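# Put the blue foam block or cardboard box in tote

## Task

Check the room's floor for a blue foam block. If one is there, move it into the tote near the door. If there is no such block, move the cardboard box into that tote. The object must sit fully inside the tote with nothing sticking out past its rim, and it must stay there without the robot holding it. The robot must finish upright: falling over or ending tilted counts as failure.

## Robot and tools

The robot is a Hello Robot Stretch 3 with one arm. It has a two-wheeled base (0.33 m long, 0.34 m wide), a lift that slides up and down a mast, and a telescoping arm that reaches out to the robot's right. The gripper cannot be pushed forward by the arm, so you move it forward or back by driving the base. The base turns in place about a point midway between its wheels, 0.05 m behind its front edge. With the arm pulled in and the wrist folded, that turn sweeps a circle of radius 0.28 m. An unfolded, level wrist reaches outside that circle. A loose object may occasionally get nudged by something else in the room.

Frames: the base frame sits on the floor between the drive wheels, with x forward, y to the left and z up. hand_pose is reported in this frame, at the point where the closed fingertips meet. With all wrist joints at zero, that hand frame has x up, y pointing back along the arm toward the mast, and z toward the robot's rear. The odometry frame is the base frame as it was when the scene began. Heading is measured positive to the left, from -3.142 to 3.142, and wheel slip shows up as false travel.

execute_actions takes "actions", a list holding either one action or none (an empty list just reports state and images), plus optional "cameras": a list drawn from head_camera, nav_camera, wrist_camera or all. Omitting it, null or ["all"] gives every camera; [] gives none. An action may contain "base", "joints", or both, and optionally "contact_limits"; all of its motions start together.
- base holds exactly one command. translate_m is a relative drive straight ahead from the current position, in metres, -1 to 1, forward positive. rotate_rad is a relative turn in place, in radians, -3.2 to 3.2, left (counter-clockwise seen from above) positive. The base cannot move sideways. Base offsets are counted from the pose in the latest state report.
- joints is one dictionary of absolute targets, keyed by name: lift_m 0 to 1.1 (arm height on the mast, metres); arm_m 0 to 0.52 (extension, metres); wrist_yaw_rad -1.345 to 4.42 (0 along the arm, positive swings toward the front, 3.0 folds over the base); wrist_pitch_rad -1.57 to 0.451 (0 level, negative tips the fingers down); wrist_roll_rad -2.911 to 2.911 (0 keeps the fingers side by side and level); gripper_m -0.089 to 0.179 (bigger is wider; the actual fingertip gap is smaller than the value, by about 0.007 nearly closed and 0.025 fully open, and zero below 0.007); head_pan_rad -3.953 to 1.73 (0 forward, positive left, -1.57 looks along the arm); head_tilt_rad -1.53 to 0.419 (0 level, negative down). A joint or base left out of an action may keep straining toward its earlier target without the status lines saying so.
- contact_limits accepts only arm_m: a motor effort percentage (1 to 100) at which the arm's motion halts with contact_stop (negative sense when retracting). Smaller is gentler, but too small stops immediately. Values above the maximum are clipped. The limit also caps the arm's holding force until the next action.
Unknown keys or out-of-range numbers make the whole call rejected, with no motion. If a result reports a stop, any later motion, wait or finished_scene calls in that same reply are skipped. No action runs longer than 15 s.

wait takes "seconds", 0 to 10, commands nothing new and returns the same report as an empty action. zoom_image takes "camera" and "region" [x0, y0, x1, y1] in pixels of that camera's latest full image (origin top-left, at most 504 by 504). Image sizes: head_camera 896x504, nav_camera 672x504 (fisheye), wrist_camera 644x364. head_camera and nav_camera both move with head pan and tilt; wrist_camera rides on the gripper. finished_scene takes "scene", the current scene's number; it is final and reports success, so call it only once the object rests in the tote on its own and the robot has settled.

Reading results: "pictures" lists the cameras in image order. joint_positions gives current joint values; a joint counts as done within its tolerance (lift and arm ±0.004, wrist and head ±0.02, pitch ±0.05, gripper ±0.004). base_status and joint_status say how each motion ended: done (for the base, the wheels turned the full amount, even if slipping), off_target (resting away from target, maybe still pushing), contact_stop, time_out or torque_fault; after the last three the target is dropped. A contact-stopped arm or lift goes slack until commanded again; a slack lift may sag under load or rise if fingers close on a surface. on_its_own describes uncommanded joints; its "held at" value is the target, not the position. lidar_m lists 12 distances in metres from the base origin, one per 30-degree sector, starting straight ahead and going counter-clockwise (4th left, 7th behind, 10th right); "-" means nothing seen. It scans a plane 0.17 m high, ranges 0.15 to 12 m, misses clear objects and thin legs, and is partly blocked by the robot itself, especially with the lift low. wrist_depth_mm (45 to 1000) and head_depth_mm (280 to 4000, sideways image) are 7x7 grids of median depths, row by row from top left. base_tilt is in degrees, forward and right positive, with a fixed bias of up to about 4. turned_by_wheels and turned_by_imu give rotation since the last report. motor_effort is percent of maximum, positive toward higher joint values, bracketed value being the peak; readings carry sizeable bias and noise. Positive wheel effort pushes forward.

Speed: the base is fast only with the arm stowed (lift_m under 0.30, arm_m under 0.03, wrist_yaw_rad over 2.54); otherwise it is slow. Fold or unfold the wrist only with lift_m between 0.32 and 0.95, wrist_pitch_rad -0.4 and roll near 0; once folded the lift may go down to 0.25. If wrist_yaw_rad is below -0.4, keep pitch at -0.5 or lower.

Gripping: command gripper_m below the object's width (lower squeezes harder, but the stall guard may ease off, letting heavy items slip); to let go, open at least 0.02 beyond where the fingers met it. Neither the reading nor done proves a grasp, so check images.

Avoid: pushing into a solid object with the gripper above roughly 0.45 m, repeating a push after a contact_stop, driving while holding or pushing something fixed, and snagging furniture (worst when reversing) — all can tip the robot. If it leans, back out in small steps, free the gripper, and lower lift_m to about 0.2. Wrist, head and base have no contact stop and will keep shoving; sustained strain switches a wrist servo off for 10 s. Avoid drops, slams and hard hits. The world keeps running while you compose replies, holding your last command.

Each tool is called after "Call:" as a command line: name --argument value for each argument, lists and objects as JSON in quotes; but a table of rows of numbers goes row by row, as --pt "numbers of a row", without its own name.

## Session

Call:
execute_actions --actions '[]'

Scene clock: 0.00 s.
base_odometry: x=+0.000 y=+0.000 heading=+0.000 (m, m, rad; odometry frame)
turned_by_wheels: +0.000 (rad since the last result)
turned_by_imu: +0.000 (rad since the last result)
base_tilt: forward=+1.5 right=-1.5 (deg)
lidar_m: 0.79 0.89 1.48 1.95 1.13 0.95 0.95 1.07 1.55 1.55 0.94 0.79
head_depth_mm: 735 730 726 721 709 706 697 / 750 742 738 734 720 719 711 / 765 759 750 742 739 729 721 / 780 771 766 758 752 742 737 / 796 790 779 772 765 756 748 / 809 780 774 766 777 773 766 / 826 793 786 783 792 789 777
base_status: not commanded
joint_positions: lift_m=+0.460 arm_m=-0.001 wrist_yaw_rad=+3.022 wrist_pitch_rad=-0.434 wrist_roll_rad=+0.004 gripper_m=+0.037 head_pan_rad=+0.010 head_tilt_rad=-0.007
joint_status: not commanded
motor_effort: left_wheel=-1 right_wheel=+1 lift_m=+38 arm_m=-1 wrist_yaw_rad=-1 wrist_pitch_rad=+7 wrist_roll_rad=+0 gripper_m=+0 head_pan_rad=-1 head_tilt_rad=+2 (%)
hand_pose: x=+0.0053 y=+0.0768 z=+0.4689 quat_wxyz=(+0.194, +0.699, +0.110, +0.679) (m; base frame)
wrist_depth_mm: - - - - - - - / - - - - - - - / - - - - - - - / - - - - - - - / 892 888 - 878 884 876 853 / 744 733 - 726 - 732 720 / 637 644 628 630 616 622 623
pictures: head_camera (sideways: a quarter turn clockwise sets it upright), nav_camera (sideways: a quarter turn counterclockwise sets it upright), wrist_camera
Images, in order (width x height): head_camera 896x504, nav_camera 672x504, wrist_camera 644x364.

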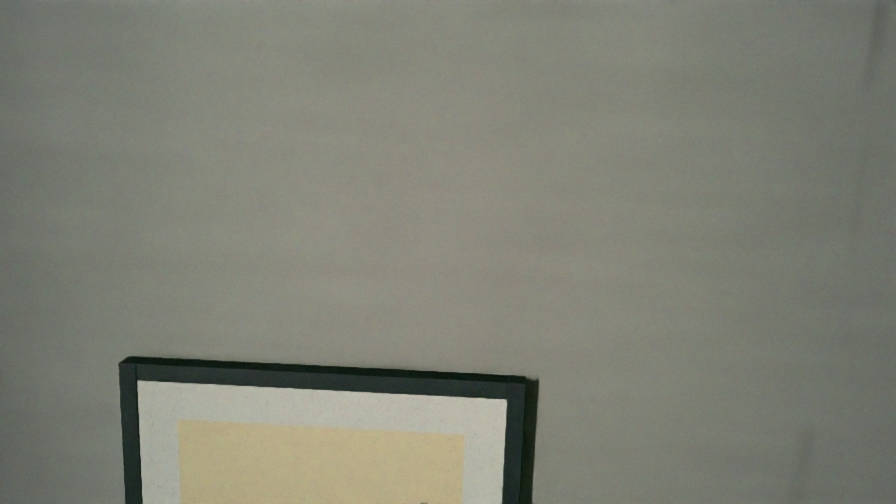

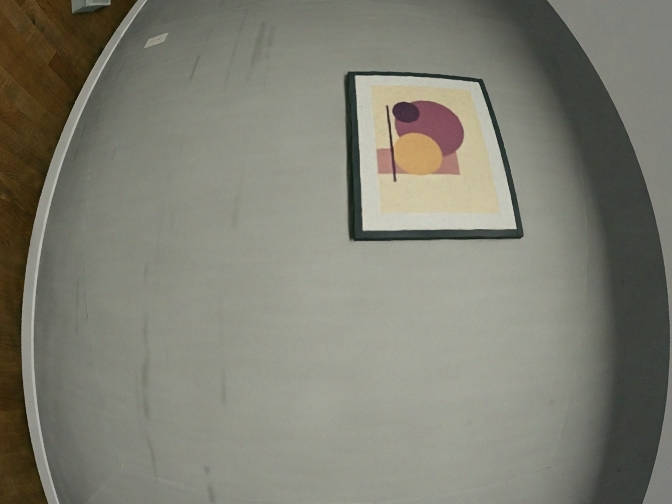

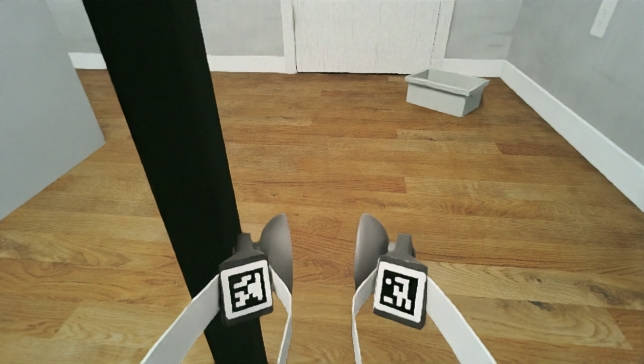

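Call:
execute_actions --actions '[{"joints":{"head_pan_rad":-1.9,"head_tilt_rad":-0.6,"lift_m":0.28}}]' --cameras '["head_camera","nav_camera"]'

Scene clock: 7.53 s.
base_odometry: x=+0.000 y=+0.000 heading=+0.000 (m, m, rad; odometry frame)
turned_by_wheels: +0.000 (rad since the last result)
turned_by_imu: -0.001 (rad since the last result)
base_tilt: forward=+1.6 right=-1.6 (deg)
lidar_m: 0.79 0.90 1.47 1.95 1.13 0.95 0.95 1.07 1.55 1.56 0.94 0.80
head_depth_mm: 1609 1773 1940 2117 2001 1610 1340 / 1602 1739 1930 2137 1981 1585 1336 / 1580 1663 1831 2089 1965 1577 1339 / 1570 1666 1835 2020 1916 1576 1330 / 1548 1661 1798 2021 1878 1570 1319 / 1529 1632 1772 1987 1850 1542 1308 / 1520 1611 1769 1938 1820 1550 1308
base_status: not commanded
joint_positions: lift_m=+0.281 arm_m=-0.001 wrist_yaw_rad=+3.022 wrist_pitch_rad=-0.434 wrist_roll_rad=+0.004 gripper_m=+0.037 head_pan_rad=-1.893 head_tilt_rad=-0.592
joint_status: all done
motor_effort: left_wheel=-1(1) right_wheel=+1(1) lift_m=+18(32) arm_m=-1(1) wrist_yaw_rad=+0(0) wrist_pitch_rad=+8(8) wrist_roll_rad=+0(1) gripper_m=+0(1) head_pan_rad=-2(27) head_tilt_rad=-5(37) (%)
hand_pose: x=+0.0053 y=+0.0767 z=+0.2898 quat_wxyz=(+0.194, +0.699, +0.111, +0.679) (m; base frame)
wrist_depth_mm: - - - - - - - / - - - - - - - / 980 972 961 962 958 937 947 / 751 749 737 736 741 724 724 / 616 599 - 603 619 593 591 / 514 526 - 533 - 501 506 / 453 - - - 436 434 434
pictures: head_camera (sideways: a quarter turn clockwise sets it upright), nav_camera (sideways: a quarter turn counterclockwise sets it upright)
Images, in order (width x height): head_camera 896x504, nav_camera 672x504.

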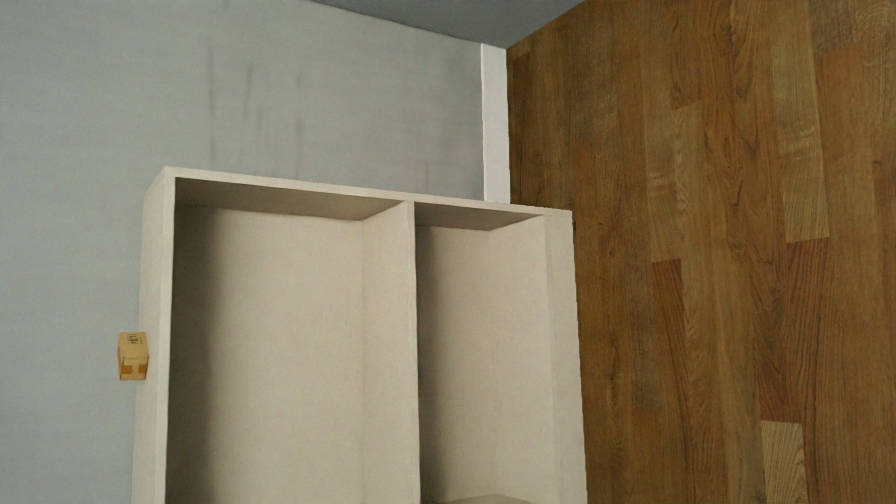

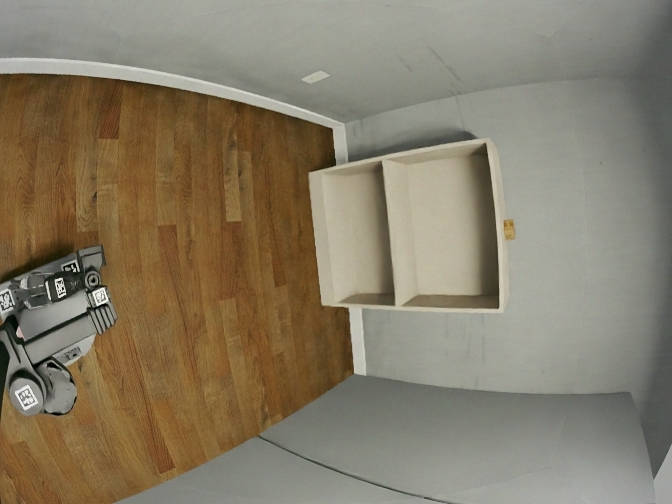

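Call:
execute_actions --actions '[{"base":{"rotate_rad":1.83},"joints":{"head_pan_rad":0.0,"head_tilt_rad":-0.7}}]' --cameras '["nav_camera"]'

Call:
execute_actions --actions '[{"base":{"translate_m":1.0}}]' --cameras '["nav_camera"]'

Scene clock: 17.43 s.
base_odometry: x=+0.000 y=+0.000 heading=+1.830 (m, m, rad; odometry frame)
turned_by_wheels: +1.830 (rad since the last result)
turned_by_imu: +1.853 (rad since the last result)
base_tilt: forward=+1.5 right=-1.5 (deg)
lidar_m: 1.99 0.99 0.95 0.97 1.30 1.56 1.19 0.83 0.79 0.81 1.08 1.95
head_depth_mm: 1664 1803 1987 2146 1777 1484 1275 / 1747 1896 2092 2201 1773 1486 1267 / 1816 2015 2197 2172 1756 1473 1264 / 1906 2090 2346 2163 1725 1470 1257 / 1998 2199 2464 2152 1725 1449 1243 / 2094 2317 2571 2172 1715 1441 1239 / 2152 2413 2510 1567 1634 1431 1232
base_status: done
joint_positions: lift_m=+0.281 arm_m=-0.001 wrist_yaw_rad=+3.022 wrist_pitch_rad=-0.434 wrist_roll_rad=+0.004 gripper_m=+0.037 head_pan_rad=-0.007 head_tilt_rad=-0.692
joint_status: all done
motor_effort: left_wheel=-3(13) right_wheel=+3(9) lift_m=+18(18) arm_m=-1(1) wrist_yaw_rad=+0(0) wrist_pitch_rad=+8(8) wrist_roll_rad=-1(0) gripper_m=-1(0) head_pan_rad=+2(27) head_tilt_rad=-5(17) (%)
hand_pose: x=+0.0053 y=+0.0767 z=+0.2898 quat_wxyz=(+0.194, +0.699, +0.111, +0.679) (m; base frame)
wrist_depth_mm: - - - 992 907 842 767 / - - - - 978 890 823 / 992 979 967 961 968 942 859 / 739 745 747 746 725 719 728 / 604 612 - 599 616 599 588 / 510 523 - 529 - 505 498 / 453 - - - 438 433 432
pictures: nav_camera (sideways: a quarter turn counterclockwise sets it upright)
Images, in order (width x height): nav_camera 672x504.

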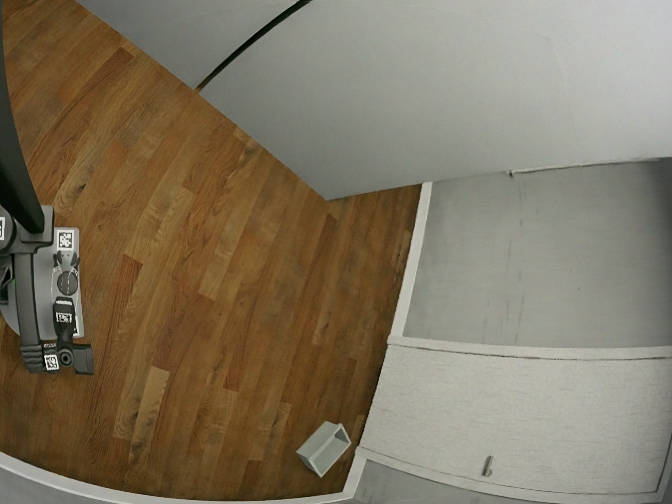

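Scene clock: 22.47 s.
base_odometry: x=-0.256 y=+0.967 heading=+1.830 (m, m, rad; odometry frame)
turned_by_wheels: +0.000 (rad since the last result)
turned_by_imu: +0.003 (rad since the last result)
base_tilt: forward=+1.5 right=-1.4 (deg)
lidar_m: 1.10 1.46 0.49 0.50 0.66 1.62 1.88 1.32 1.25 1.29 1.11 1.04
head_depth_mm: 895 974 1069 1185 1311 1413 1272 / 931 1017 1123 1252 1407 1477 1268 / 969 1067 1181 1329 1510 1462 1264 / 1016 1116 1247 1399 1602 1449 1255 / 1064 1177 1318 1489 1660 1455 1240 / 1116 1244 1394 1601 1714 1436 1232 / 1165 1317 1494 1731 1697 1432 1235
base_status: done
joint_positions: lift_m=+0.281 arm_m=-0.001 wrist_yaw_rad=+3.022 wrist_pitch_rad=-0.434 wrist_roll_rad=+0.004 gripper_m=+0.037 head_pan_rad=-0.007 head_tilt_rad=-0.692
joint_status: not commanded
motor_effort: left_wheel=-4(9) right_wheel=+3(8) lift_m=+18(18) arm_m=-1(1) wrist_yaw_rad=+0(1) wrist_pitch_rad=+8(8) wrist_roll_rad=+0(0) gripper_m=+0(0) head_pan_rad=+2(1) head_tilt_rad=-5(5) (%)
hand_pose: x=+0.0053 y=+0.0767 z=+0.2897 quat_wxyz=(+0.194, +0.699, +0.111, +0.679) (m; base frame)
wrist_depth_mm: 745 - 577 524 477 440 - / 860 - 632 572 514 476 - / 939 859 696 628 556 526 948 / 753 753 736 685 616 668 739 / 608 613 - 603 614 593 584 / 516 528 - 534 - 504 510 / 455 - - - 434 433 434
pictures: nav_camera (sideways: a quarter turn counterclockwise sets it upright)
Images, in order (width x height): nav_camera 672x504.

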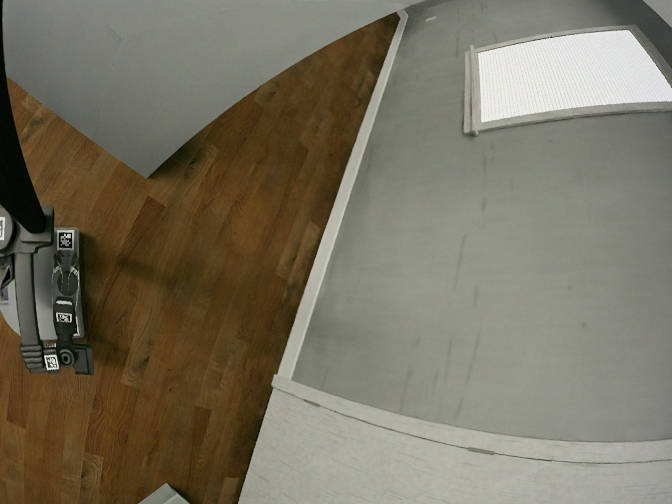

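Call:
execute_actions --actions '[{"base":{"translate_m":0.55}}]' --cameras '[]'

Call:
execute_actions --actions '[{"base":{"rotate_rad":1.08}}]' --cameras '["nav_camera"]'

Call:
execute_actions --actions '[{"base":{"translate_m":0.9},"joints":{"head_pan_rad":0.8}}]' --cameras '["nav_camera","wrist_camera"]'

Scene clock: 33.43 s.
base_odometry: x=-0.397 y=+1.498 heading=+1.830 (m, m, rad; odometry frame)
turned_by_wheels: +0.000 (rad since the last result)
turned_by_imu: +0.001 (rad since the last result)
base_tilt: forward=+1.5 right=-1.5 (deg)
lidar_m: 0.60 0.79 1.96 0.57 0.53 0.77 2.25 1.59 1.51 0.84 0.61 0.58
head_depth_mm: 466 508 556 617 690 785 913 / 486 530 585 649 732 842 990 / 506 554 615 688 784 908 1081 / 530 583 649 733 840 980 1169 / 555 613 686 781 903 1066 1231 / 580 647 730 834 980 1184 1242 / 610 684 777 897 1067 1304 1232
base_status: done
joint_positions: lift_m=+0.281 arm_m=-0.001 wrist_yaw_rad=+3.022 wrist_pitch_rad=-0.434 wrist_roll_rad=+0.004 gripper_m=+0.037 head_pan_rad=-0.007 head_tilt_rad=-0.693
joint_status: not commanded
motor_effort: left_wheel=-4(10) right_wheel=+3(8) lift_m=+18(18) arm_m=-1(1) wrist_yaw_rad=+0(1) wrist_pitch_rad=+8(8) wrist_roll_rad=+0(0) gripper_m=+1(1) head_pan_rad=+1(1) head_tilt_rad=-4(5) (%)
hand_pose: x=+0.0053 y=+0.0767 z=+0.2897 quat_wxyz=(+0.194, +0.699, +0.111, +0.679) (m; base frame)
wrist_depth_mm: 382 - 633 - - - - / 430 - 688 - - - - / 492 450 744 960 942 947 952 / 578 509 739 750 738 729 720 / 611 562 - 602 622 596 592 / 512 529 - 528 - 505 500 / 453 - - - 437 434 432
pictures: none
No camera images: the call's "cameras" was empty. Leave "cameras" out to get every camera's image.

Scene clock: 35.53 s.
base_odometry: x=-0.397 y=+1.498 heading=+2.909 (m, m, rad; odometry frame)
turned_by_wheels: +1.080 (rad since the last result)
turned_by_imu: +1.094 (rad since the last result)
base_tilt: forward=+1.6 right=-1.4 (deg)
lidar_m: 2.17 0.55 0.45 0.87 2.16 1.57 1.51 0.81 0.61 0.58 0.60 0.82
head_depth_mm: 1666 1652 1638 1599 1592 1453 1272 / 2388 2369 2273 2109 1760 1472 1274 / 2855 3159 2910 2206 1746 1464 1252 / 2856 3174 2886 2184 1752 1462 1249 / 2849 3127 2844 2124 1725 1443 1245 / 2736 3154 2798 2122 1714 1437 1237 / 2867 3156 2735 2130 1692 1432 1233
base_status: done
joint_positions: lift_m=+0.281 arm_m=-0.001 wrist_yaw_rad=+3.022 wrist_pitch_rad=-0.434 wrist_roll_rad=+0.004 gripper_m=+0.037 head_pan_rad=-0.007 head_tilt_rad=-0.693
joint_status: not commanded
motor_effort: left_wheel=-3(11) right_wheel=+3(9) lift_m=+18(18) arm_m=-1(1) wrist_yaw_rad=+0(1) wrist_pitch_rad=+8(8) wrist_roll_rad=+0(0) gripper_m=+0(0) head_pan_rad=+1(1) head_tilt_rad=-5(5) (%)
hand_pose: x=+0.0053 y=+0.0767 z=+0.2897 quat_wxyz=(+0.194, +0.699, +0.111, +0.679) (m; base frame)
wrist_depth_mm: - - - - 616 424 437 / - - - - 630 456 480 / 997 993 966 971 652 503 526 / 777 749 750 736 677 563 599 / 609 609 - 601 591 597 591 / 514 527 - 538 - 498 503 / 449 - - - 437 435 428
pictures: nav_camera (sideways: a quarter turn counterclockwise sets it upright)
Images, in order (width x height): nav_camera 672x504.

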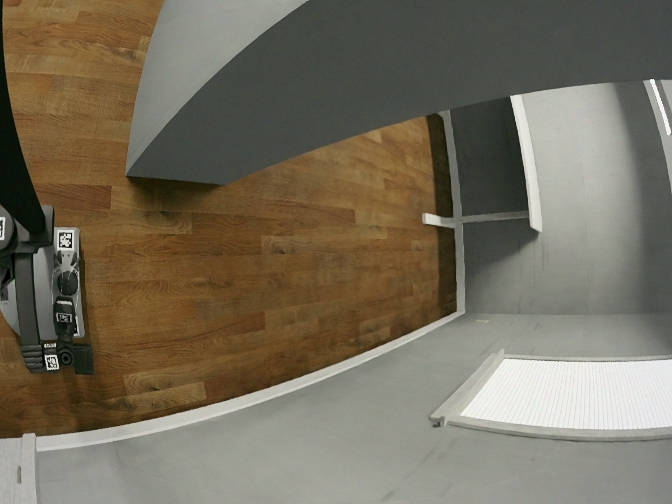

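Scene clock: 40.30 s.
base_odometry: x=-1.273 y=+1.706 heading=+2.909 (m, m, rad; odometry frame)
turned_by_wheels: +0.000 (rad since the last result)
turned_by_imu: +0.003 (rad since the last result)
base_tilt: forward=+1.4 right=-1.5 (deg)
lidar_m: 1.94 2.45 3.03 1.29 0.49 0.55 2.32 0.82 0.60 0.57 0.59 0.81
head_depth_mm: 2187 2464 2626 2233 1797 1487 1272 / 2245 2644 2754 2189 1775 1484 1266 / 2506 2810 2774 2184 1755 1454 1264 / 2815 3169 2869 2165 1728 1461 1251 / 3177 3509 2859 2136 1732 1440 1243 / 3350 3561 2783 2131 1714 1437 1238 / 3130 3446 2750 2093 1707 1440 1232
base_status: done
joint_positions: lift_m=+0.281 arm_m=-0.001 wrist_yaw_rad=+3.022 wrist_pitch_rad=-0.434 wrist_roll_rad=+0.004 gripper_m=+0.037 head_pan_rad=+0.793 head_tilt_rad=-0.693
joint_status: all done
motor_effort: left_wheel=-3(8) right_wheel=+3(8) lift_m=+18(18) arm_m=-1(1) wrist_yaw_rad=+0(1) wrist_pitch_rad=+8(8) wrist_roll_rad=-1(0) gripper_m=-1(0) head_pan_rad=+1(27) head_tilt_rad=-4(4) (%)
hand_pose: x=+0.0053 y=+0.0767 z=+0.2897 quat_wxyz=(+0.194, +0.699, +0.111, +0.679) (m; base frame)
wrist_depth_mm: 374 - - - - - - / 400 - - - - - - / 440 452 982 968 961 966 941 / 479 490 738 750 735 730 730 / 523 554 - 598 621 593 600 / 510 530 - 529 - 497 505 / 453 - - - 436 437 429
pictures: nav_camera (sideways: a quarter turn counterclockwise sets it upright), wrist_camera
Images, in order (width x height): nav_camera 672x504, wrist_camera 644x364.

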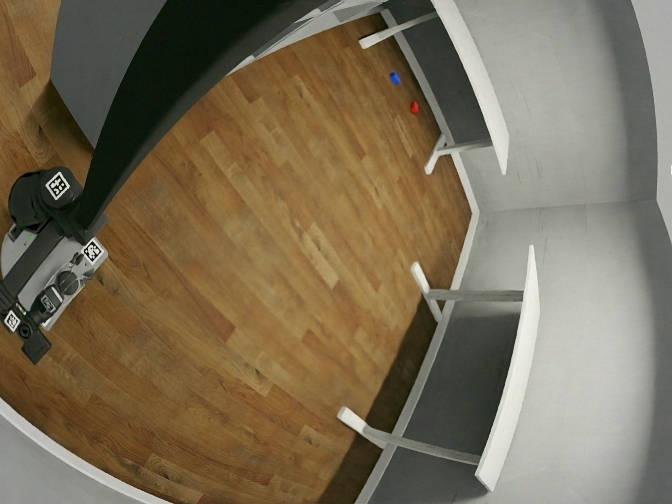

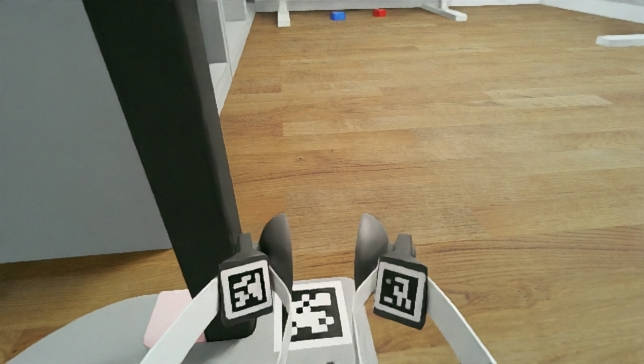

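Call:
execute_actions --actions '[{"base":{"rotate_rad":1.35},"joints":{"head_pan_rad":0.0,"head_tilt_rad":-0.6}}]' --cameras '["nav_camera"]'

Call:
execute_actions --actions '[{"base":{"translate_m":1.0}}]' --cameras '["head_camera"]'

Scene clock: 49.53 s.
base_odometry: x=-1.273 y=+1.706 heading=-2.024 (m, m, rad; odometry frame)
turned_by_wheels: +1.350 (rad since the last result)
turned_by_imu: +1.367 (rad since the last result)
base_tilt: forward=+1.5 right=-1.5 (deg)
lidar_m: 2.76 0.45 0.46 2.42 1.09 0.65 0.58 0.58 0.68 1.23 1.94 2.50
head_depth_mm: 3079 3360 3579 2547 1962 1587 1341 / 2967 3240 3380 2549 1947 1582 1331 / 2982 3073 3428 2511 1921 1564 1326 / 2885 3010 3333 2474 1931 1557 1315 / 2799 2981 3301 2439 1885 1552 1310 / 2771 2889 3186 2422 1873 1527 1300 / 2698 2812 3061 2325 1856 1528 1299
base_status: done
joint_positions: lift_m=+0.281 arm_m=-0.001 wrist_yaw_rad=+3.022 wrist_pitch_rad=-0.434 wrist_roll_rad=+0.004 gripper_m=+0.037 head_pan_rad=+0.007 head_tilt_rad=-0.605
joint_status: all done
motor_effort: left_wheel=-3(10) right_wheel=+3(9) lift_m=+18(18) arm_m=-2(1) wrist_yaw_rad=-1(1) wrist_pitch_rad=+8(8) wrist_roll_rad=+0(0) gripper_m=+0(0) head_pan_rad=-3(27) head_tilt_rad=+2(18) (%)
hand_pose: x=+0.0053 y=+0.0767 z=+0.2897 quat_wxyz=(+0.194, +0.699, +0.111, +0.679) (m; base frame)
wrist_depth_mm: - - - - 681 471 365 / - - - - 719 486 402 / - 970 953 982 751 511 684 / 763 757 744 731 703 526 561 / 606 608 - 601 619 553 567 / 507 528 - 537 - 500 498 / 452 - - - 432 431 434
pictures: nav_camera (sideways: a quarter turn counterclockwise sets it upright)
Images, in order (width x height): nav_camera 672x504.

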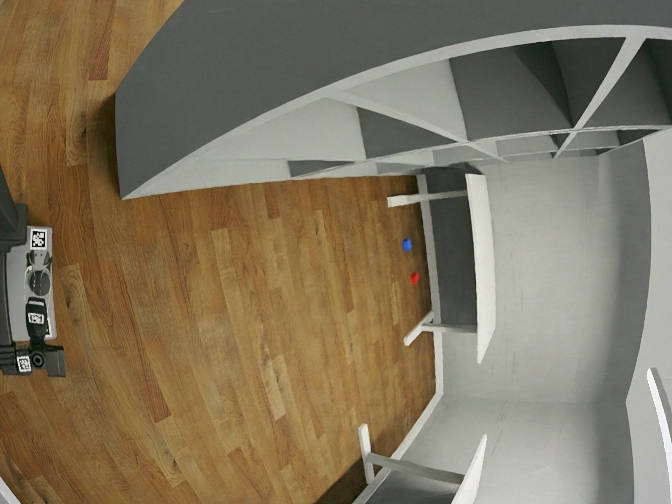

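Scene clock: 54.53 s.
base_odometry: x=-1.711 y=+0.807 heading=-2.024 (m, m, rad; odometry frame)
turned_by_wheels: +0.000 (rad since the last result)
turned_by_imu: +0.003 (rad since the last result)
base_tilt: forward=+1.5 right=-1.5 (deg)
lidar_m: 2.22 1.31 0.53 0.62 0.90 0.71 1.56 1.56 1.84 1.79 1.80 2.04
head_depth_mm: 2089 2306 2002 2537 1971 1596 1334 / 2052 2210 1957 2293 1942 1562 1324 / 1994 2167 1941 2540 1933 1558 1327 / 1980 2112 1874 2482 1910 1555 1311 / 1935 2088 1738 2435 1909 1546 1316 / 1883 2046 1698 2407 1857 1544 1307 / 1857 1983 1656 2307 1847 1514 1298
base_status: done
joint_positions: lift_m=+0.281 arm_m=-0.001 wrist_yaw_rad=+3.022 wrist_pitch_rad=-0.434 wrist_roll_rad=+0.004 gripper_m=+0.037 head_pan_rad=+0.007 head_tilt_rad=-0.605
joint_status: not commanded
motor_effort: left_wheel=-4(9) right_wheel=+3(9) lift_m=+18(19) arm_m=-1(1) wrist_yaw_rad=-1(1) wrist_pitch_rad=+8(8) wrist_roll_rad=+0(1) gripper_m=-1(0) head_pan_rad=-3(3) head_tilt_rad=+2(3) (%)
hand_pose: x=+0.0053 y=+0.0767 z=+0.2897 quat_wxyz=(+0.194, +0.699, +0.111, +0.679) (m; base frame)
wrist_depth_mm: 751 - 862 871 544 - - / 774 - 944 963 595 - - / 785 784 784 782 655 767 845 / 605 608 595 635 695 730 721 / 512 549 - 599 620 593 588 / 517 523 - 535 - 499 501 / 454 - - - 434 435 435
pictures: head_camera (sideways: a quarter turn clockwise sets it upright)
Images, in order (width x height): head_camera 896x504.

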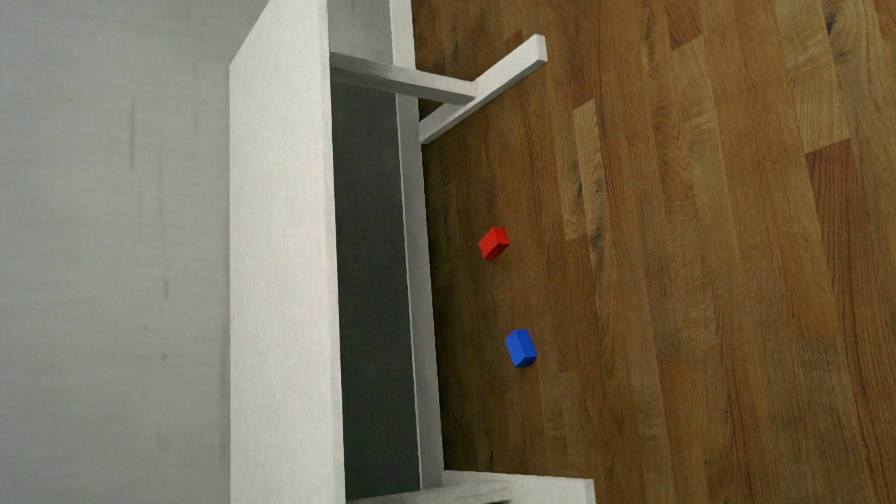

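Call:
execute_actions --actions '[{"base":{"translate_m":1.0},"joints":{"head_tilt_rad":-1.0,"head_pan_rad":0.3,"wrist_pitch_rad":-0.4}}]' --cameras '["head_camera"]'

Scene clock: 69.97 s.
base_odometry: x=-2.149 y=-0.092 heading=-2.024 (m, m, rad; odometry frame)
turned_by_wheels: +0.000 (rad since the last result)
turned_by_imu: +0.003 (rad since the last result)
base_tilt: forward=+1.6 right=-1.4 (deg)
lidar_m: 1.24 0.90 0.75 0.71 1.11 0.89 1.67 2.55 2.17 1.51 1.92 1.12
head_depth_mm: 1110 968 816 720 1430 1275 1151 / 1106 957 812 729 1420 1275 1147 / 1114 950 802 726 1410 1266 1146 / 1113 939 793 734 1390 1256 1130 / 1110 937 787 727 1398 1245 1129 / 1112 923 786 1472 1382 1249 1133 / 1110 916 777 1377 1358 1239 1116
base_status: done
joint_positions: lift_m=+0.281 arm_m=-0.001 wrist_yaw_rad=+3.022 wrist_pitch_rad=-0.422 wrist_roll_rad=+0.004 gripper_m=+0.037 head_pan_rad=+0.293 head_tilt_rad=-0.988
joint_status: all done
motor_effort: left_wheel=-3(10) right_wheel=+3(8) lift_m=+18(18) arm_m=-1(1) wrist_yaw_rad=-1(0) wrist_pitch_rad=+12(14) wrist_roll_rad=-1(0) gripper_m=+0(0) head_pan_rad=+1(15) head_tilt_rad=-8(36) (%)
hand_pose: x=+0.0055 y=+0.0782 z=+0.2925 quat_wxyz=(+0.190, +0.700, +0.106, +0.680) (m; base frame)
wrist_depth_mm: 917 - - 774 - - - / 965 - - 847 - - - / 806 818 814 839 901 988 796 / 682 697 756 754 753 725 758 / 625 612 - 612 627 605 593 / 518 516 - 529 - 512 506 / 455 - - - 433 437 437
pictures: head_camera (sideways: a quarter turn clockwise sets it upright)
Images, in order (width x height): head_camera 896x504.

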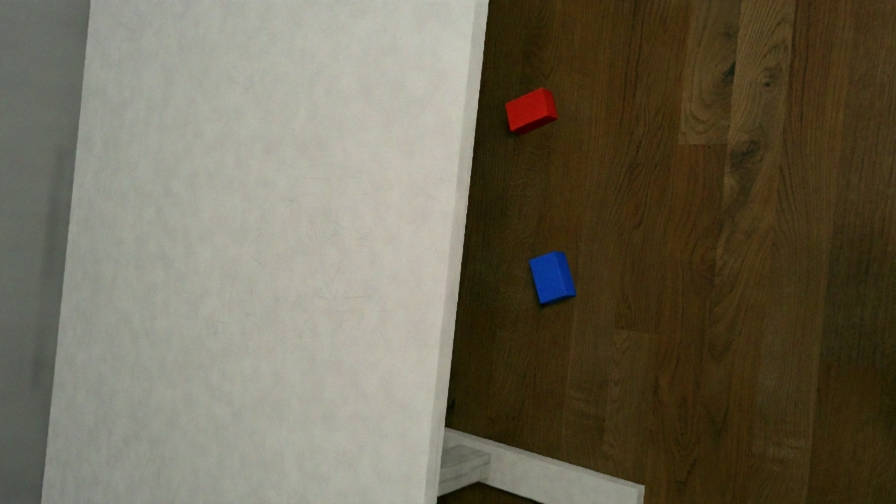

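Call:
execute_actions --actions '[{"base":{"translate_m":0.12},"joints":{"lift_m":0.34}}]' --cameras '[]'

Call:
execute_actions --actions '[{"base":{"rotate_rad":1.977},"joints":{"head_pan_rad":-1.57,"head_tilt_rad":-1.1,"wrist_yaw_rad":0.0,"arm_m":0.22}}]' --cameras '["nav_camera"]'

Call:
execute_actions --actions '[{"joints":{"wrist_pitch_rad":-1.55,"arm_m":0.44,"gripper_m":0.179,"lift_m":0.25,"wrist_roll_rad":-0.23}}]' --cameras '["wrist_camera"]'

Scene clock: 82.30 s.
base_odometry: x=-2.201 y=-0.200 heading=-2.024 (m, m, rad; odometry frame)
turned_by_wheels: +0.000 (rad since the last result)
turned_by_imu: -0.001 (rad since the last result)
base_tilt: forward=+1.6 right=-1.5 (deg)
lidar_m: 1.12 0.82 0.81 0.70 1.15 0.99 1.79 2.66 2.14 1.52 1.90 1.01
head_depth_mm: 1023 968 815 705 652 1278 1155 / 1031 957 812 699 650 1268 1149 / 1031 952 804 696 648 1263 1140 / 1049 940 797 690 1332 1252 1138 / 1038 933 788 684 1327 1245 1131 / 1046 925 782 682 1338 1240 1128 / 1049 913 777 679 1341 1238 1117
base_status: done
joint_positions: lift_m=+0.339 arm_m=-0.001 wrist_yaw_rad=+3.022 wrist_pitch_rad=-0.421 wrist_roll_rad=+0.004 gripper_m=+0.037 head_pan_rad=+0.293 head_tilt_rad=-0.989
joint_status: all done
motor_effort: left_wheel=-4(12) right_wheel=+3(8) lift_m=+52(55) arm_m=-1(1) wrist_yaw_rad=-1(1) wrist_pitch_rad=+12(12) wrist_roll_rad=+0(0) gripper_m=+0(0) head_pan_rad=+2(2) head_tilt_rad=-7(6) (%)
hand_pose: x=+0.0055 y=+0.0783 z=+0.3513 quat_wxyz=(+0.189, +0.700, +0.106, +0.680) (m; base frame)
wrist_depth_mm: 933 - - 789 - - 655 / - - - 790 - - 731 / 980 965 953 880 - - 975 / 747 785 841 882 875 803 822 / 713 708 - 704 732 695 694 / 603 590 - 586 - 590 574 / 507 522 - 532 493 503 498
pictures: none
No camera images: the call's "cameras" was empty. Leave "cameras" out to get every camera's image.

Scene clock: 86.37 s.
base_odometry: x=-2.201 y=-0.200 heading=-0.048 (m, m, rad; odometry frame)
turned_by_wheels: +1.977 (rad since the last result)
turned_by_imu: +2.008 (rad since the last result)
base_tilt: forward=+1.6 right=-1.5 (deg)
lidar_m: 1.15 0.99 1.79 2.66 2.29 1.52 1.89 1.02 1.13 1.12 0.81 0.70
head_depth_mm: 971 833 737 653 1343 1231 1135 / 967 831 729 649 1353 1242 1145 / 954 825 724 652 1361 1238 - / 945 817 720 653 1302 1216 - / 936 811 712 659 1336 1218 1126 / 930 804 709 665 1328 1207 1111 / 921 801 707 1359 1303 1207 1106
base_status: done
joint_positions: lift_m=+0.339 arm_m=+0.220 wrist_yaw_rad=+0.003 wrist_pitch_rad=-0.421 wrist_roll_rad=+0.004 gripper_m=+0.037 head_pan_rad=-1.563 head_tilt_rad=-1.087
joint_status: all done
motor_effort: left_wheel=-4(9) right_wheel=+3(7) lift_m=+52(52) arm_m=+3(6) wrist_yaw_rad=-3(3) wrist_pitch_rad=+12(12) wrist_roll_rad=-1(1) gripper_m=+0(1) head_pan_rad=-2(27) head_tilt_rad=-8(23) (%)
hand_pose: x=-0.0209 y=-0.5887 z=+0.3513 quat_wxyz=(+0.690, +0.149, -0.692, -0.148) (m; base frame)
wrist_depth_mm: 685 702 663 629 592 559 537 / 724 758 721 675 633 605 579 / 375 828 801 747 696 658 618 / 385 834 825 802 745 709 671 / 409 629 703 708 720 691 678 / 562 538 603 587 - 583 582 / 485 490 492 511 494 501 498
pictures: nav_camera (sideways: a quarter turn counterclockwise sets it upright)
Images, in order (width x height): nav_camera 672x504.

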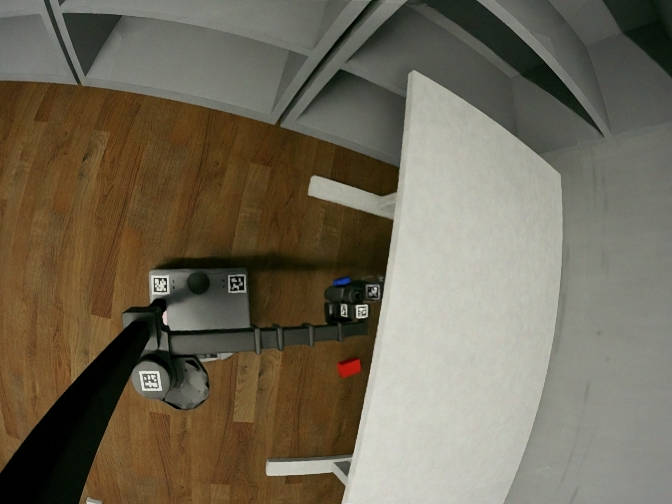

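Scene clock: 89.23 s.
base_odometry: x=-2.201 y=-0.200 heading=-0.048 (m, m, rad; odometry frame)
turned_by_wheels: +0.000 (rad since the last result)
turned_by_imu: +0.000 (rad since the last result)
base_tilt: forward=+1.6 right=-1.4 (deg)
lidar_m: 1.15 0.99 1.79 2.66 2.28 1.52 1.89 1.02 1.13 1.12 0.82 0.70
head_depth_mm: 970 836 733 652 1351 1243 1134 / 967 834 729 651 1356 1231 1146 / 960 823 727 648 1343 1230 - / 948 817 718 651 1326 1220 - / 934 813 716 658 1333 1214 1125 / 935 805 709 667 1336 1212 1114 / 923 796 707 1358 1303 1202 1106
base_status: not commanded
joint_positions: lift_m=+0.251 arm_m=+0.440 wrist_yaw_rad=+0.001 wrist_pitch_rad=-1.543 wrist_roll_rad=-0.224 gripper_m=+0.179 head_pan_rad=-1.563 head_tilt_rad=-1.087
joint_status: all done
motor_effort: left_wheel=-3(3) right_wheel=+2(3) lift_m=+18(47) arm_m=+3(7) wrist_yaw_rad=-2(3) wrist_pitch_rad=-4(15) wrist_roll_rad=-3(3) gripper_m=+0(93) head_pan_rad=-2(2) head_tilt_rad=-9(9) (%)
hand_pose: x=-0.0216 y=-0.5678 z=+0.1326 quat_wxyz=(+0.561, +0.545, -0.446, -0.435) (m; base frame)
wrist_depth_mm: 282 278 279 277 276 274 273 / 286 285 283 284 281 279 276 / 293 292 289 286 285 285 283 / 299 298 296 250 247 292 291 / 304 304 302 300 299 299 298 / 309 312 308 307 306 305 303 / 321 317 316 316 315 311 313
pictures: wrist_camera
Images, in order (width x height): wrist_camera 644x364.

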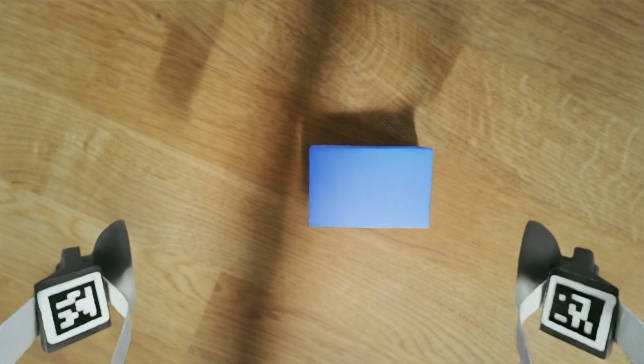

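Call:
execute_actions --actions '[{"base":{"translate_m":-0.029},"joints":{"arm_m":0.462,"lift_m":0.137}}]' --cameras '["wrist_camera"]'

Scene clock: 96.90 s.
base_odometry: x=-2.230 y=-0.199 heading=-0.048 (m, m, rad; odometry frame)
turned_by_wheels: +0.000 (rad since the last result)
turned_by_imu: -0.001 (rad since the last result)
base_tilt: forward=+1.5 right=-1.4 (deg)
lidar_m: 1.17 1.02 1.81 2.66 2.26 1.50 1.86 0.99 1.12 1.12 0.82 0.73
head_depth_mm: 970 834 731 654 1337 1243 1142 / 963 830 729 650 1329 1241 1147 / 953 822 723 646 1349 1230 - / 948 820 720 652 1330 1213 - / 937 808 716 658 1337 1218 1126 / 927 804 708 663 1327 1208 1113 / 920 797 705 1353 1304 1199 1105
base_status: done
joint_positions: lift_m=+0.138 arm_m=+0.462 wrist_yaw_rad=+0.001 wrist_pitch_rad=-1.543 wrist_roll_rad=-0.224 gripper_m=+0.179 head_pan_rad=-1.563 head_tilt_rad=-1.087
joint_status: all done
motor_effort: left_wheel=-3(8) right_wheel=+3(5) lift_m=+18(18) arm_m=+3(4) wrist_yaw_rad=-1(1) wrist_pitch_rad=-4(4) wrist_roll_rad=-3(3) gripper_m=+0(0) head_pan_rad=-3(3) head_tilt_rad=-8(9) (%)
hand_pose: x=-0.0216 y=-0.5896 z=+0.0196 quat_wxyz=(+0.561, +0.545, -0.446, -0.435) (m; base frame)
wrist_depth_mm: 169 169 168 167 167 166 165 / 172 172 172 171 171 169 170 / 177 177 175 174 174 172 172 / 180 181 177 171 176 176 176 / 184 184 137 135 136 181 180 / - 187 140 138 138 185 183 / - 193 191 191 190 189 190
pictures: wrist_camera
Images, in order (width x height): wrist_camera 644x364.

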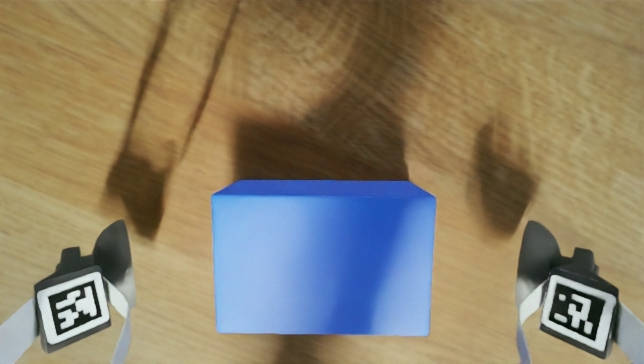

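Call:
execute_actions --actions '[{"joints":{"lift_m":0.133,"gripper_m":0.05}}]' --cameras '[]'

Call:
execute_actions --actions '[{"joints":{"lift_m":0.33,"arm_m":0.25,"wrist_roll_rad":0.0}}]' --cameras '["wrist_camera"]'

Scene clock: 113.20 s.
base_odometry: x=-2.230 y=-0.199 heading=-0.048 (m, m, rad; odometry frame)
turned_by_wheels: +0.000 (rad since the last result)
turned_by_imu: -0.001 (rad since the last result)
base_tilt: forward=+1.5 right=-1.5 (deg)
lidar_m: 1.17 1.01 1.81 2.66 2.25 1.50 1.86 0.99 1.12 1.11 0.82 0.73
head_depth_mm: 969 835 733 653 1339 1232 1138 / 961 833 727 651 1343 1239 1148 / 956 823 724 647 1347 1228 - / 945 818 717 651 1317 1222 - / 932 812 712 659 1332 1223 1128 / 931 803 708 663 1324 1206 1112 / 922 798 703 1342 1297 1196 1101
base_status: not commanded
joint_positions: lift_m=+0.134 arm_m=+0.462 wrist_yaw_rad=+0.001 wrist_pitch_rad=-1.546 wrist_roll_rad=-0.224 gripper_m=+0.051 head_pan_rad=-1.563 head_tilt_rad=-1.087
joint_status: all done
motor_effort: left_wheel=-3(3) right_wheel=+3(3) lift_m=+18(18) arm_m=+4(3) wrist_yaw_rad=-1(1) wrist_pitch_rad=-2(4) wrist_roll_rad=-3(2) gripper_m=-20(100) head_pan_rad=-3(2) head_tilt_rad=-9(7) (%)
hand_pose: x=-0.0216 y=-0.5890 z=+0.0156 quat_wxyz=(+0.560, +0.546, -0.446, -0.435) (m; base frame)
wrist_depth_mm: 166 165 165 164 163 162 161 / 170 169 168 167 166 166 164 / 172 173 171 171 170 168 168 / 176 176 174 173 173 172 172 / 181 180 129 128 128 176 176 / 186 184 131 131 131 180 180 / 189 189 187 134 184 185 183
pictures: none
No camera images: the call's "cameras" was empty. Leave "cameras" out to get every camera's image.

Scene clock: 116.00 s.
base_odometry: x=-2.230 y=-0.199 heading=-0.048 (m, m, rad; odometry frame)
turned_by_wheels: +0.000 (rad since the last result)
turned_by_imu: +0.000 (rad since the last result)
base_tilt: forward=+1.4 right=-1.5 (deg)
lidar_m: 1.17 1.02 1.81 2.67 2.25 1.49 1.86 0.99 1.12 1.12 0.83 0.73
head_depth_mm: 971 838 733 652 1345 1237 1141 / 964 828 730 651 1337 1240 1146 / 954 827 723 648 1332 1227 - / 947 818 719 650 1079 1217 - / 938 812 712 657 1332 1216 1123 / 928 806 712 663 1314 1211 1113 / 920 800 702 1355 1300 1207 1111
base_status: not commanded
joint_positions: lift_m=+0.329 arm_m=+0.250 wrist_yaw_rad=+0.001 wrist_pitch_rad=-1.546 wrist_roll_rad=-0.006 gripper_m=+0.051 head_pan_rad=-1.563 head_tilt_rad=-1.087
joint_status: all done
motor_effort: left_wheel=-3(3) right_wheel=+3(3) lift_m=+52(54) arm_m=-5(4) wrist_yaw_rad=-1(1) wrist_pitch_rad=-2(2) wrist_roll_rad=+1(3) gripper_m=-19(20) head_pan_rad=-2(2) head_tilt_rad=-9(8) (%)
hand_pose: x=-0.0216 y=-0.3776 z=+0.2113 quat_wxyz=(+0.508, +0.495, -0.504, -0.492) (m; base frame)
wrist_depth_mm: 357 358 353 354 349 351 346 / 363 365 363 359 356 356 355 / 371 372 371 368 366 364 361 / 381 378 375 374 370 371 371 / 394 386 129 128 128 380 378 / 401 395 131 131 130 386 388 / 412 410 407 134 400 396 395
pictures: wrist_camera
Images, in order (width x height): wrist_camera 644x364.

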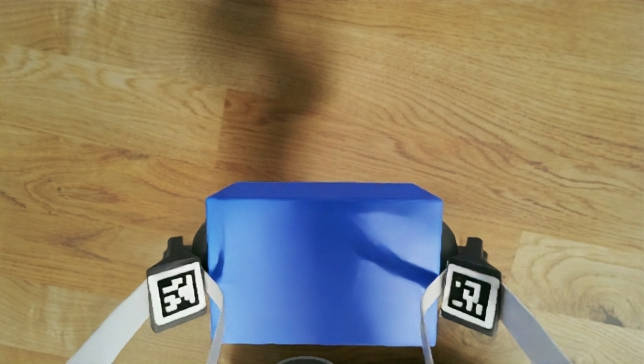

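Call:
execute_actions --actions '[{"base":{"rotate_rad":1.133},"joints":{"arm_m":0.0,"wrist_pitch_rad":-0.4,"wrist_yaw_rad":2.62,"lift_m":0.292,"head_pan_rad":0.0,"head_tilt_rad":-0.7}}]' --cameras '["nav_camera"]'

Call:
execute_actions --actions '[{"base":{"translate_m":1.0}}]' --cameras '["nav_camera"]'

Scene clock: 128.00 s.
base_odometry: x=-2.230 y=-0.199 heading=+1.085 (m, m, rad; odometry frame)
turned_by_wheels: +1.133 (rad since the last result)
turned_by_imu: +1.150 (rad since the last result)
base_tilt: forward=+1.6 right=-1.5 (deg)
lidar_m: 1.81 2.66 2.13 1.50 1.86 0.99 1.12 1.12 0.83 0.73 1.18 1.02
head_depth_mm: 1542 1776 1697 1440 1608 1403 1266 / 1541 1730 1776 2031 1694 1465 1266 / 2467 2701 2499 2055 1730 1456 1250 / 2430 2687 2819 2134 1723 1449 1244 / 2349 2606 2740 2106 1698 1427 1237 / 2294 2559 2736 2088 1696 1423 1232 / 2238 2485 2652 2089 1676 1418 1226
base_status: done
joint_positions: lift_m=+0.293 arm_m=+0.000 wrist_yaw_rad=+2.618 wrist_pitch_rad=-0.424 wrist_roll_rad=-0.004 gripper_m=+0.051 head_pan_rad=-0.007 head_tilt_rad=-0.704
joint_status: all done
motor_effort: left_wheel=-4(11) right_wheel=+3(9) lift_m=+18(48) arm_m=-5(5) wrist_yaw_rad=+2(4) wrist_pitch_rad=+14(12) wrist_roll_rad=+1(2) gripper_m=-20(19) head_pan_rad=+2(26) head_tilt_rad=+4(36) (%)
hand_pose: x=+0.0906 y=+0.0483 z=+0.3039 quat_wxyz=(+0.323, +0.705, -0.034, +0.631) (m; base frame)
wrist_depth_mm: - - - - - - - / - - - - - - - / - - - - - - 999 / 780 786 772 775 791 766 777 / 627 631 128 128 127 624 628 / 554 542 131 131 131 532 521 / - - 134 134 425 442 447
pictures: nav_camera (sideways: a quarter turn counterclockwise sets it upright)
Images, in order (width x height): nav_camera 672x504.

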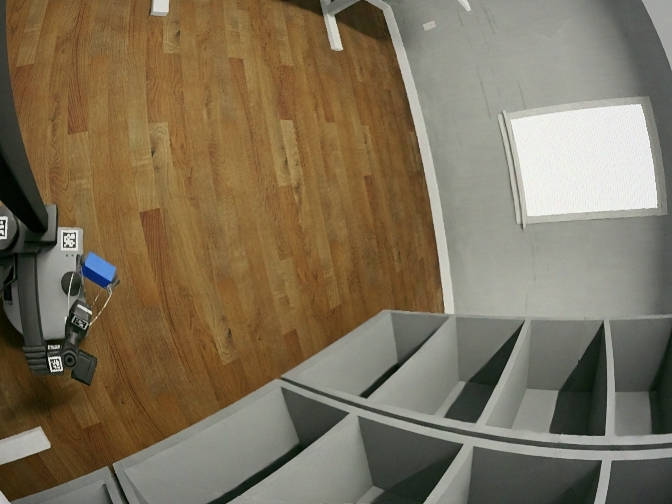

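Scene clock: 133.10 s.
base_odometry: x=-1.763 y=+0.686 heading=+1.085 (m, m, rad; odometry frame)
turned_by_wheels: +0.000 (rad since the last result)
turned_by_imu: +0.003 (rad since the last result)
base_tilt: forward=+1.5 right=-1.5 (deg)
lidar_m: 1.68 1.68 1.98 1.80 2.11 1.92 2.10 1.20 1.07 0.51 0.94 0.83
head_depth_mm: 1616 1818 1926 938 1022 1303 1197 / 1581 1776 2000 2134 1652 1298 1235 / 1540 1715 1944 2117 1735 1457 1247 / 1506 1666 1892 2067 1718 1447 1246 / 1475 1631 1821 2021 1704 1427 1238 / 1430 1581 1786 1938 1680 1428 1237 / 1404 1529 1736 1943 1690 1423 1225
base_status: done
joint_positions: lift_m=+0.293 arm_m=+0.000 wrist_yaw_rad=+2.618 wrist_pitch_rad=-0.424 wrist_roll_rad=-0.004 gripper_m=+0.051 head_pan_rad=-0.007 head_tilt_rad=-0.704
joint_status: not commanded
motor_effort: left_wheel=-4(7) right_wheel=+3(8) lift_m=+18(19) arm_m=-4(5) wrist_yaw_rad=+1(1) wrist_pitch_rad=+14(14) wrist_roll_rad=+1(1) gripper_m=-19(19) head_pan_rad=+2(2) head_tilt_rad=+2(2) (%)
hand_pose: x=+0.0906 y=+0.0483 z=+0.3040 quat_wxyz=(+0.323, +0.705, -0.034, +0.631) (m; base frame)
wrist_depth_mm: - - - - - - - / - - - - - - - / - - - - - - - / 767 774 776 786 777 771 773 / 625 632 129 128 128 628 626 / 542 536 131 131 131 536 530 / - - 134 134 429 442 448
pictures: nav_camera (sideways: a quarter turn counterclockwise sets it upright)
Images, in order (width x height): nav_camera 672x504.

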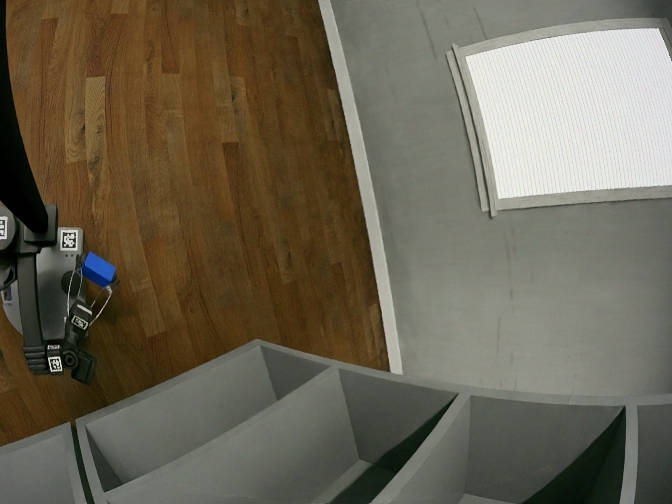

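Call:
execute_actions --actions '[{"base":{"rotate_rad":0.11}}]' --cameras '[]'

Call:
execute_actions --actions '[{"base":{"translate_m":1.0}}]' --cameras '[]'

Call:
execute_actions --actions '[{"base":{"rotate_rad":-1.27},"joints":{"head_tilt_rad":-0.75}}]' --cameras '["nav_camera"]'

Scene clock: 140.00 s.
base_odometry: x=-1.763 y=+0.686 heading=+1.195 (m, m, rad; odometry frame)
turned_by_wheels: +0.110 (rad since the last result)
turned_by_imu: +0.111 (rad since the last result)
base_tilt: forward=+1.5 right=-1.5 (deg)
lidar_m: 1.68 1.70 1.80 2.10 2.12 1.91 1.75 1.21 0.52 0.51 0.94 0.83
head_depth_mm: 1534 1724 1933 2150 1627 1218 1209 / 1513 1698 1902 2077 1747 1466 1259 / 1500 1648 1875 2062 1736 1450 1252 / 1468 1641 1821 2026 1723 1448 1254 / 1453 1587 1810 1976 1711 1439 1242 / 1429 1565 1766 1957 1691 1425 1233 / 1402 1547 1742 1927 1682 1421 1227
base_status: done
joint_positions: lift_m=+0.293 arm_m=+0.000 wrist_yaw_rad=+2.618 wrist_pitch_rad=-0.424 wrist_roll_rad=-0.004 gripper_m=+0.051 head_pan_rad=-0.007 head_tilt_rad=-0.704
joint_status: not commanded
motor_effort: left_wheel=-3(11) right_wheel=+3(8) lift_m=+18(19) arm_m=-5(4) wrist_yaw_rad=+1(1) wrist_pitch_rad=+14(14) wrist_roll_rad=+1(1) gripper_m=-19(19) head_pan_rad=+2(1) head_tilt_rad=+2(2) (%)
hand_pose: x=+0.0906 y=+0.0484 z=+0.3040 quat_wxyz=(+0.323, +0.705, -0.034, +0.631) (m; base frame)
wrist_depth_mm: - - - - - - - / - - - - - - - / - - - - - - - / 781 785 777 778 780 778 768 / 632 616 129 128 128 627 617 / 547 536 131 131 130 528 533 / - - 134 134 427 440 452
pictures: none
No camera images: the call's "cameras" was empty. Leave "cameras" out to get every camera's image.

Scene clock: 145.10 s.
base_odometry: x=-1.396 y=+1.616 heading=+1.195 (m, m, rad; odometry frame)
turned_by_wheels: +0.000 (rad since the last result)
turned_by_imu: +0.003 (rad since the last result)
base_tilt: forward=+1.5 right=-1.4 (deg)
lidar_m: 0.68 0.69 0.87 1.79 1.79 2.32 2.66 1.21 0.45 0.75 1.12 0.74
head_depth_mm: 593 661 745 854 1007 1220 1262 / 585 649 731 839 982 1186 1260 / 576 640 722 824 964 1157 1254 / 568 633 710 808 941 1125 1245 / 562 621 699 793 924 1095 1225 / 545 598 671 743 902 1071 1214 / 540 598 670 734 886 1046 1186
base_status: done
joint_positions: lift_m=+0.293 arm_m=+0.000 wrist_yaw_rad=+2.618 wrist_pitch_rad=-0.424 wrist_roll_rad=-0.004 gripper_m=+0.051 head_pan_rad=-0.007 head_tilt_rad=-0.704
joint_status: not commanded
motor_effort: left_wheel=-3(10) right_wheel=+3(9) lift_m=+19(18) arm_m=-4(4) wrist_yaw_rad=+1(1) wrist_pitch_rad=+14(13) wrist_roll_rad=+1(1) gripper_m=-20(19) head_pan_rad=+1(1) head_tilt_rad=+2(1) (%)
hand_pose: x=+0.0906 y=+0.0484 z=+0.3040 quat_wxyz=(+0.323, +0.705, -0.034, +0.631) (m; base frame)
wrist_depth_mm: - - - - 774 621 515 / - - - - 836 645 528 / - - - - 871 693 557 / 784 782 765 776 775 708 581 / 635 622 129 128 127 621 578 / 536 533 131 131 130 532 526 / - - 134 134 430 442 450
pictures: none
No camera images: the call's "cameras" was empty. Leave "cameras" out to get every camera's image.

Scene clock: 147.17 s.
base_odometry: x=-1.396 y=+1.616 heading=-0.075 (m, m, rad; odometry frame)
turned_by_wheels: -1.270 (rad since the last result)
turned_by_imu: -1.288 (rad since the last result)
base_tilt: forward=+1.5 right=-1.6 (deg)
lidar_m: 1.58 0.84 0.69 0.68 0.76 1.20 1.79 2.33 2.86 1.21 0.45 0.49
head_depth_mm: 2196 2408 2568 2092 1695 1097 999 / 2212 2459 2591 2065 1679 1437 1244 / 2226 2478 2616 2081 1677 1415 1227 / 2255 2522 2467 2047 1666 1408 1225 / 2261 2546 2553 2006 1649 1409 1213 / 1777 1929 2088 1961 1641 1393 1208 / 1412 1496 1586 1711 1626 1379 1208
base_status: done
joint_positions: lift_m=+0.293 arm_m=+0.000 wrist_yaw_rad=+2.618 wrist_pitch_rad=-0.424 wrist_roll_rad=-0.004 gripper_m=+0.051 head_pan_rad=-0.007 head_tilt_rad=-0.741
joint_status: all done
motor_effort: left_wheel=+2(11) right_wheel=-2(6) lift_m=+18(18) arm_m=-4(3) wrist_yaw_rad=+1(1) wrist_pitch_rad=+13(13) wrist_roll_rad=+1(1) gripper_m=-19(19) head_pan_rad=+1(2) head_tilt_rad=-5(14) (%)
hand_pose: x=+0.0906 y=+0.0484 z=+0.3040 quat_wxyz=(+0.323, +0.705, -0.034, +0.631) (m; base frame)
wrist_depth_mm: 576 613 669 721 797 885 991 / 609 661 712 785 859 984 - / 658 722 782 851 924 - - / 695 745 784 778 772 776 781 / 636 634 129 128 128 637 621 / 537 536 131 131 130 536 527 / - - 134 134 431 441 452
pictures: nav_camera (sideways: a quarter turn counterclockwise sets it upright)
Images, in order (width x height): nav_camera 672x504.

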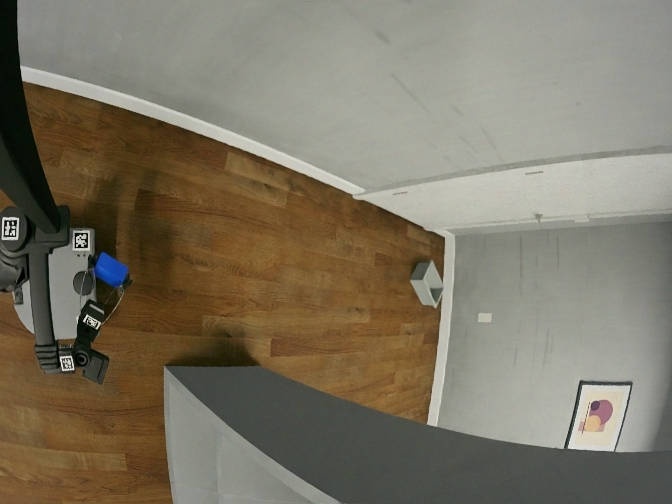

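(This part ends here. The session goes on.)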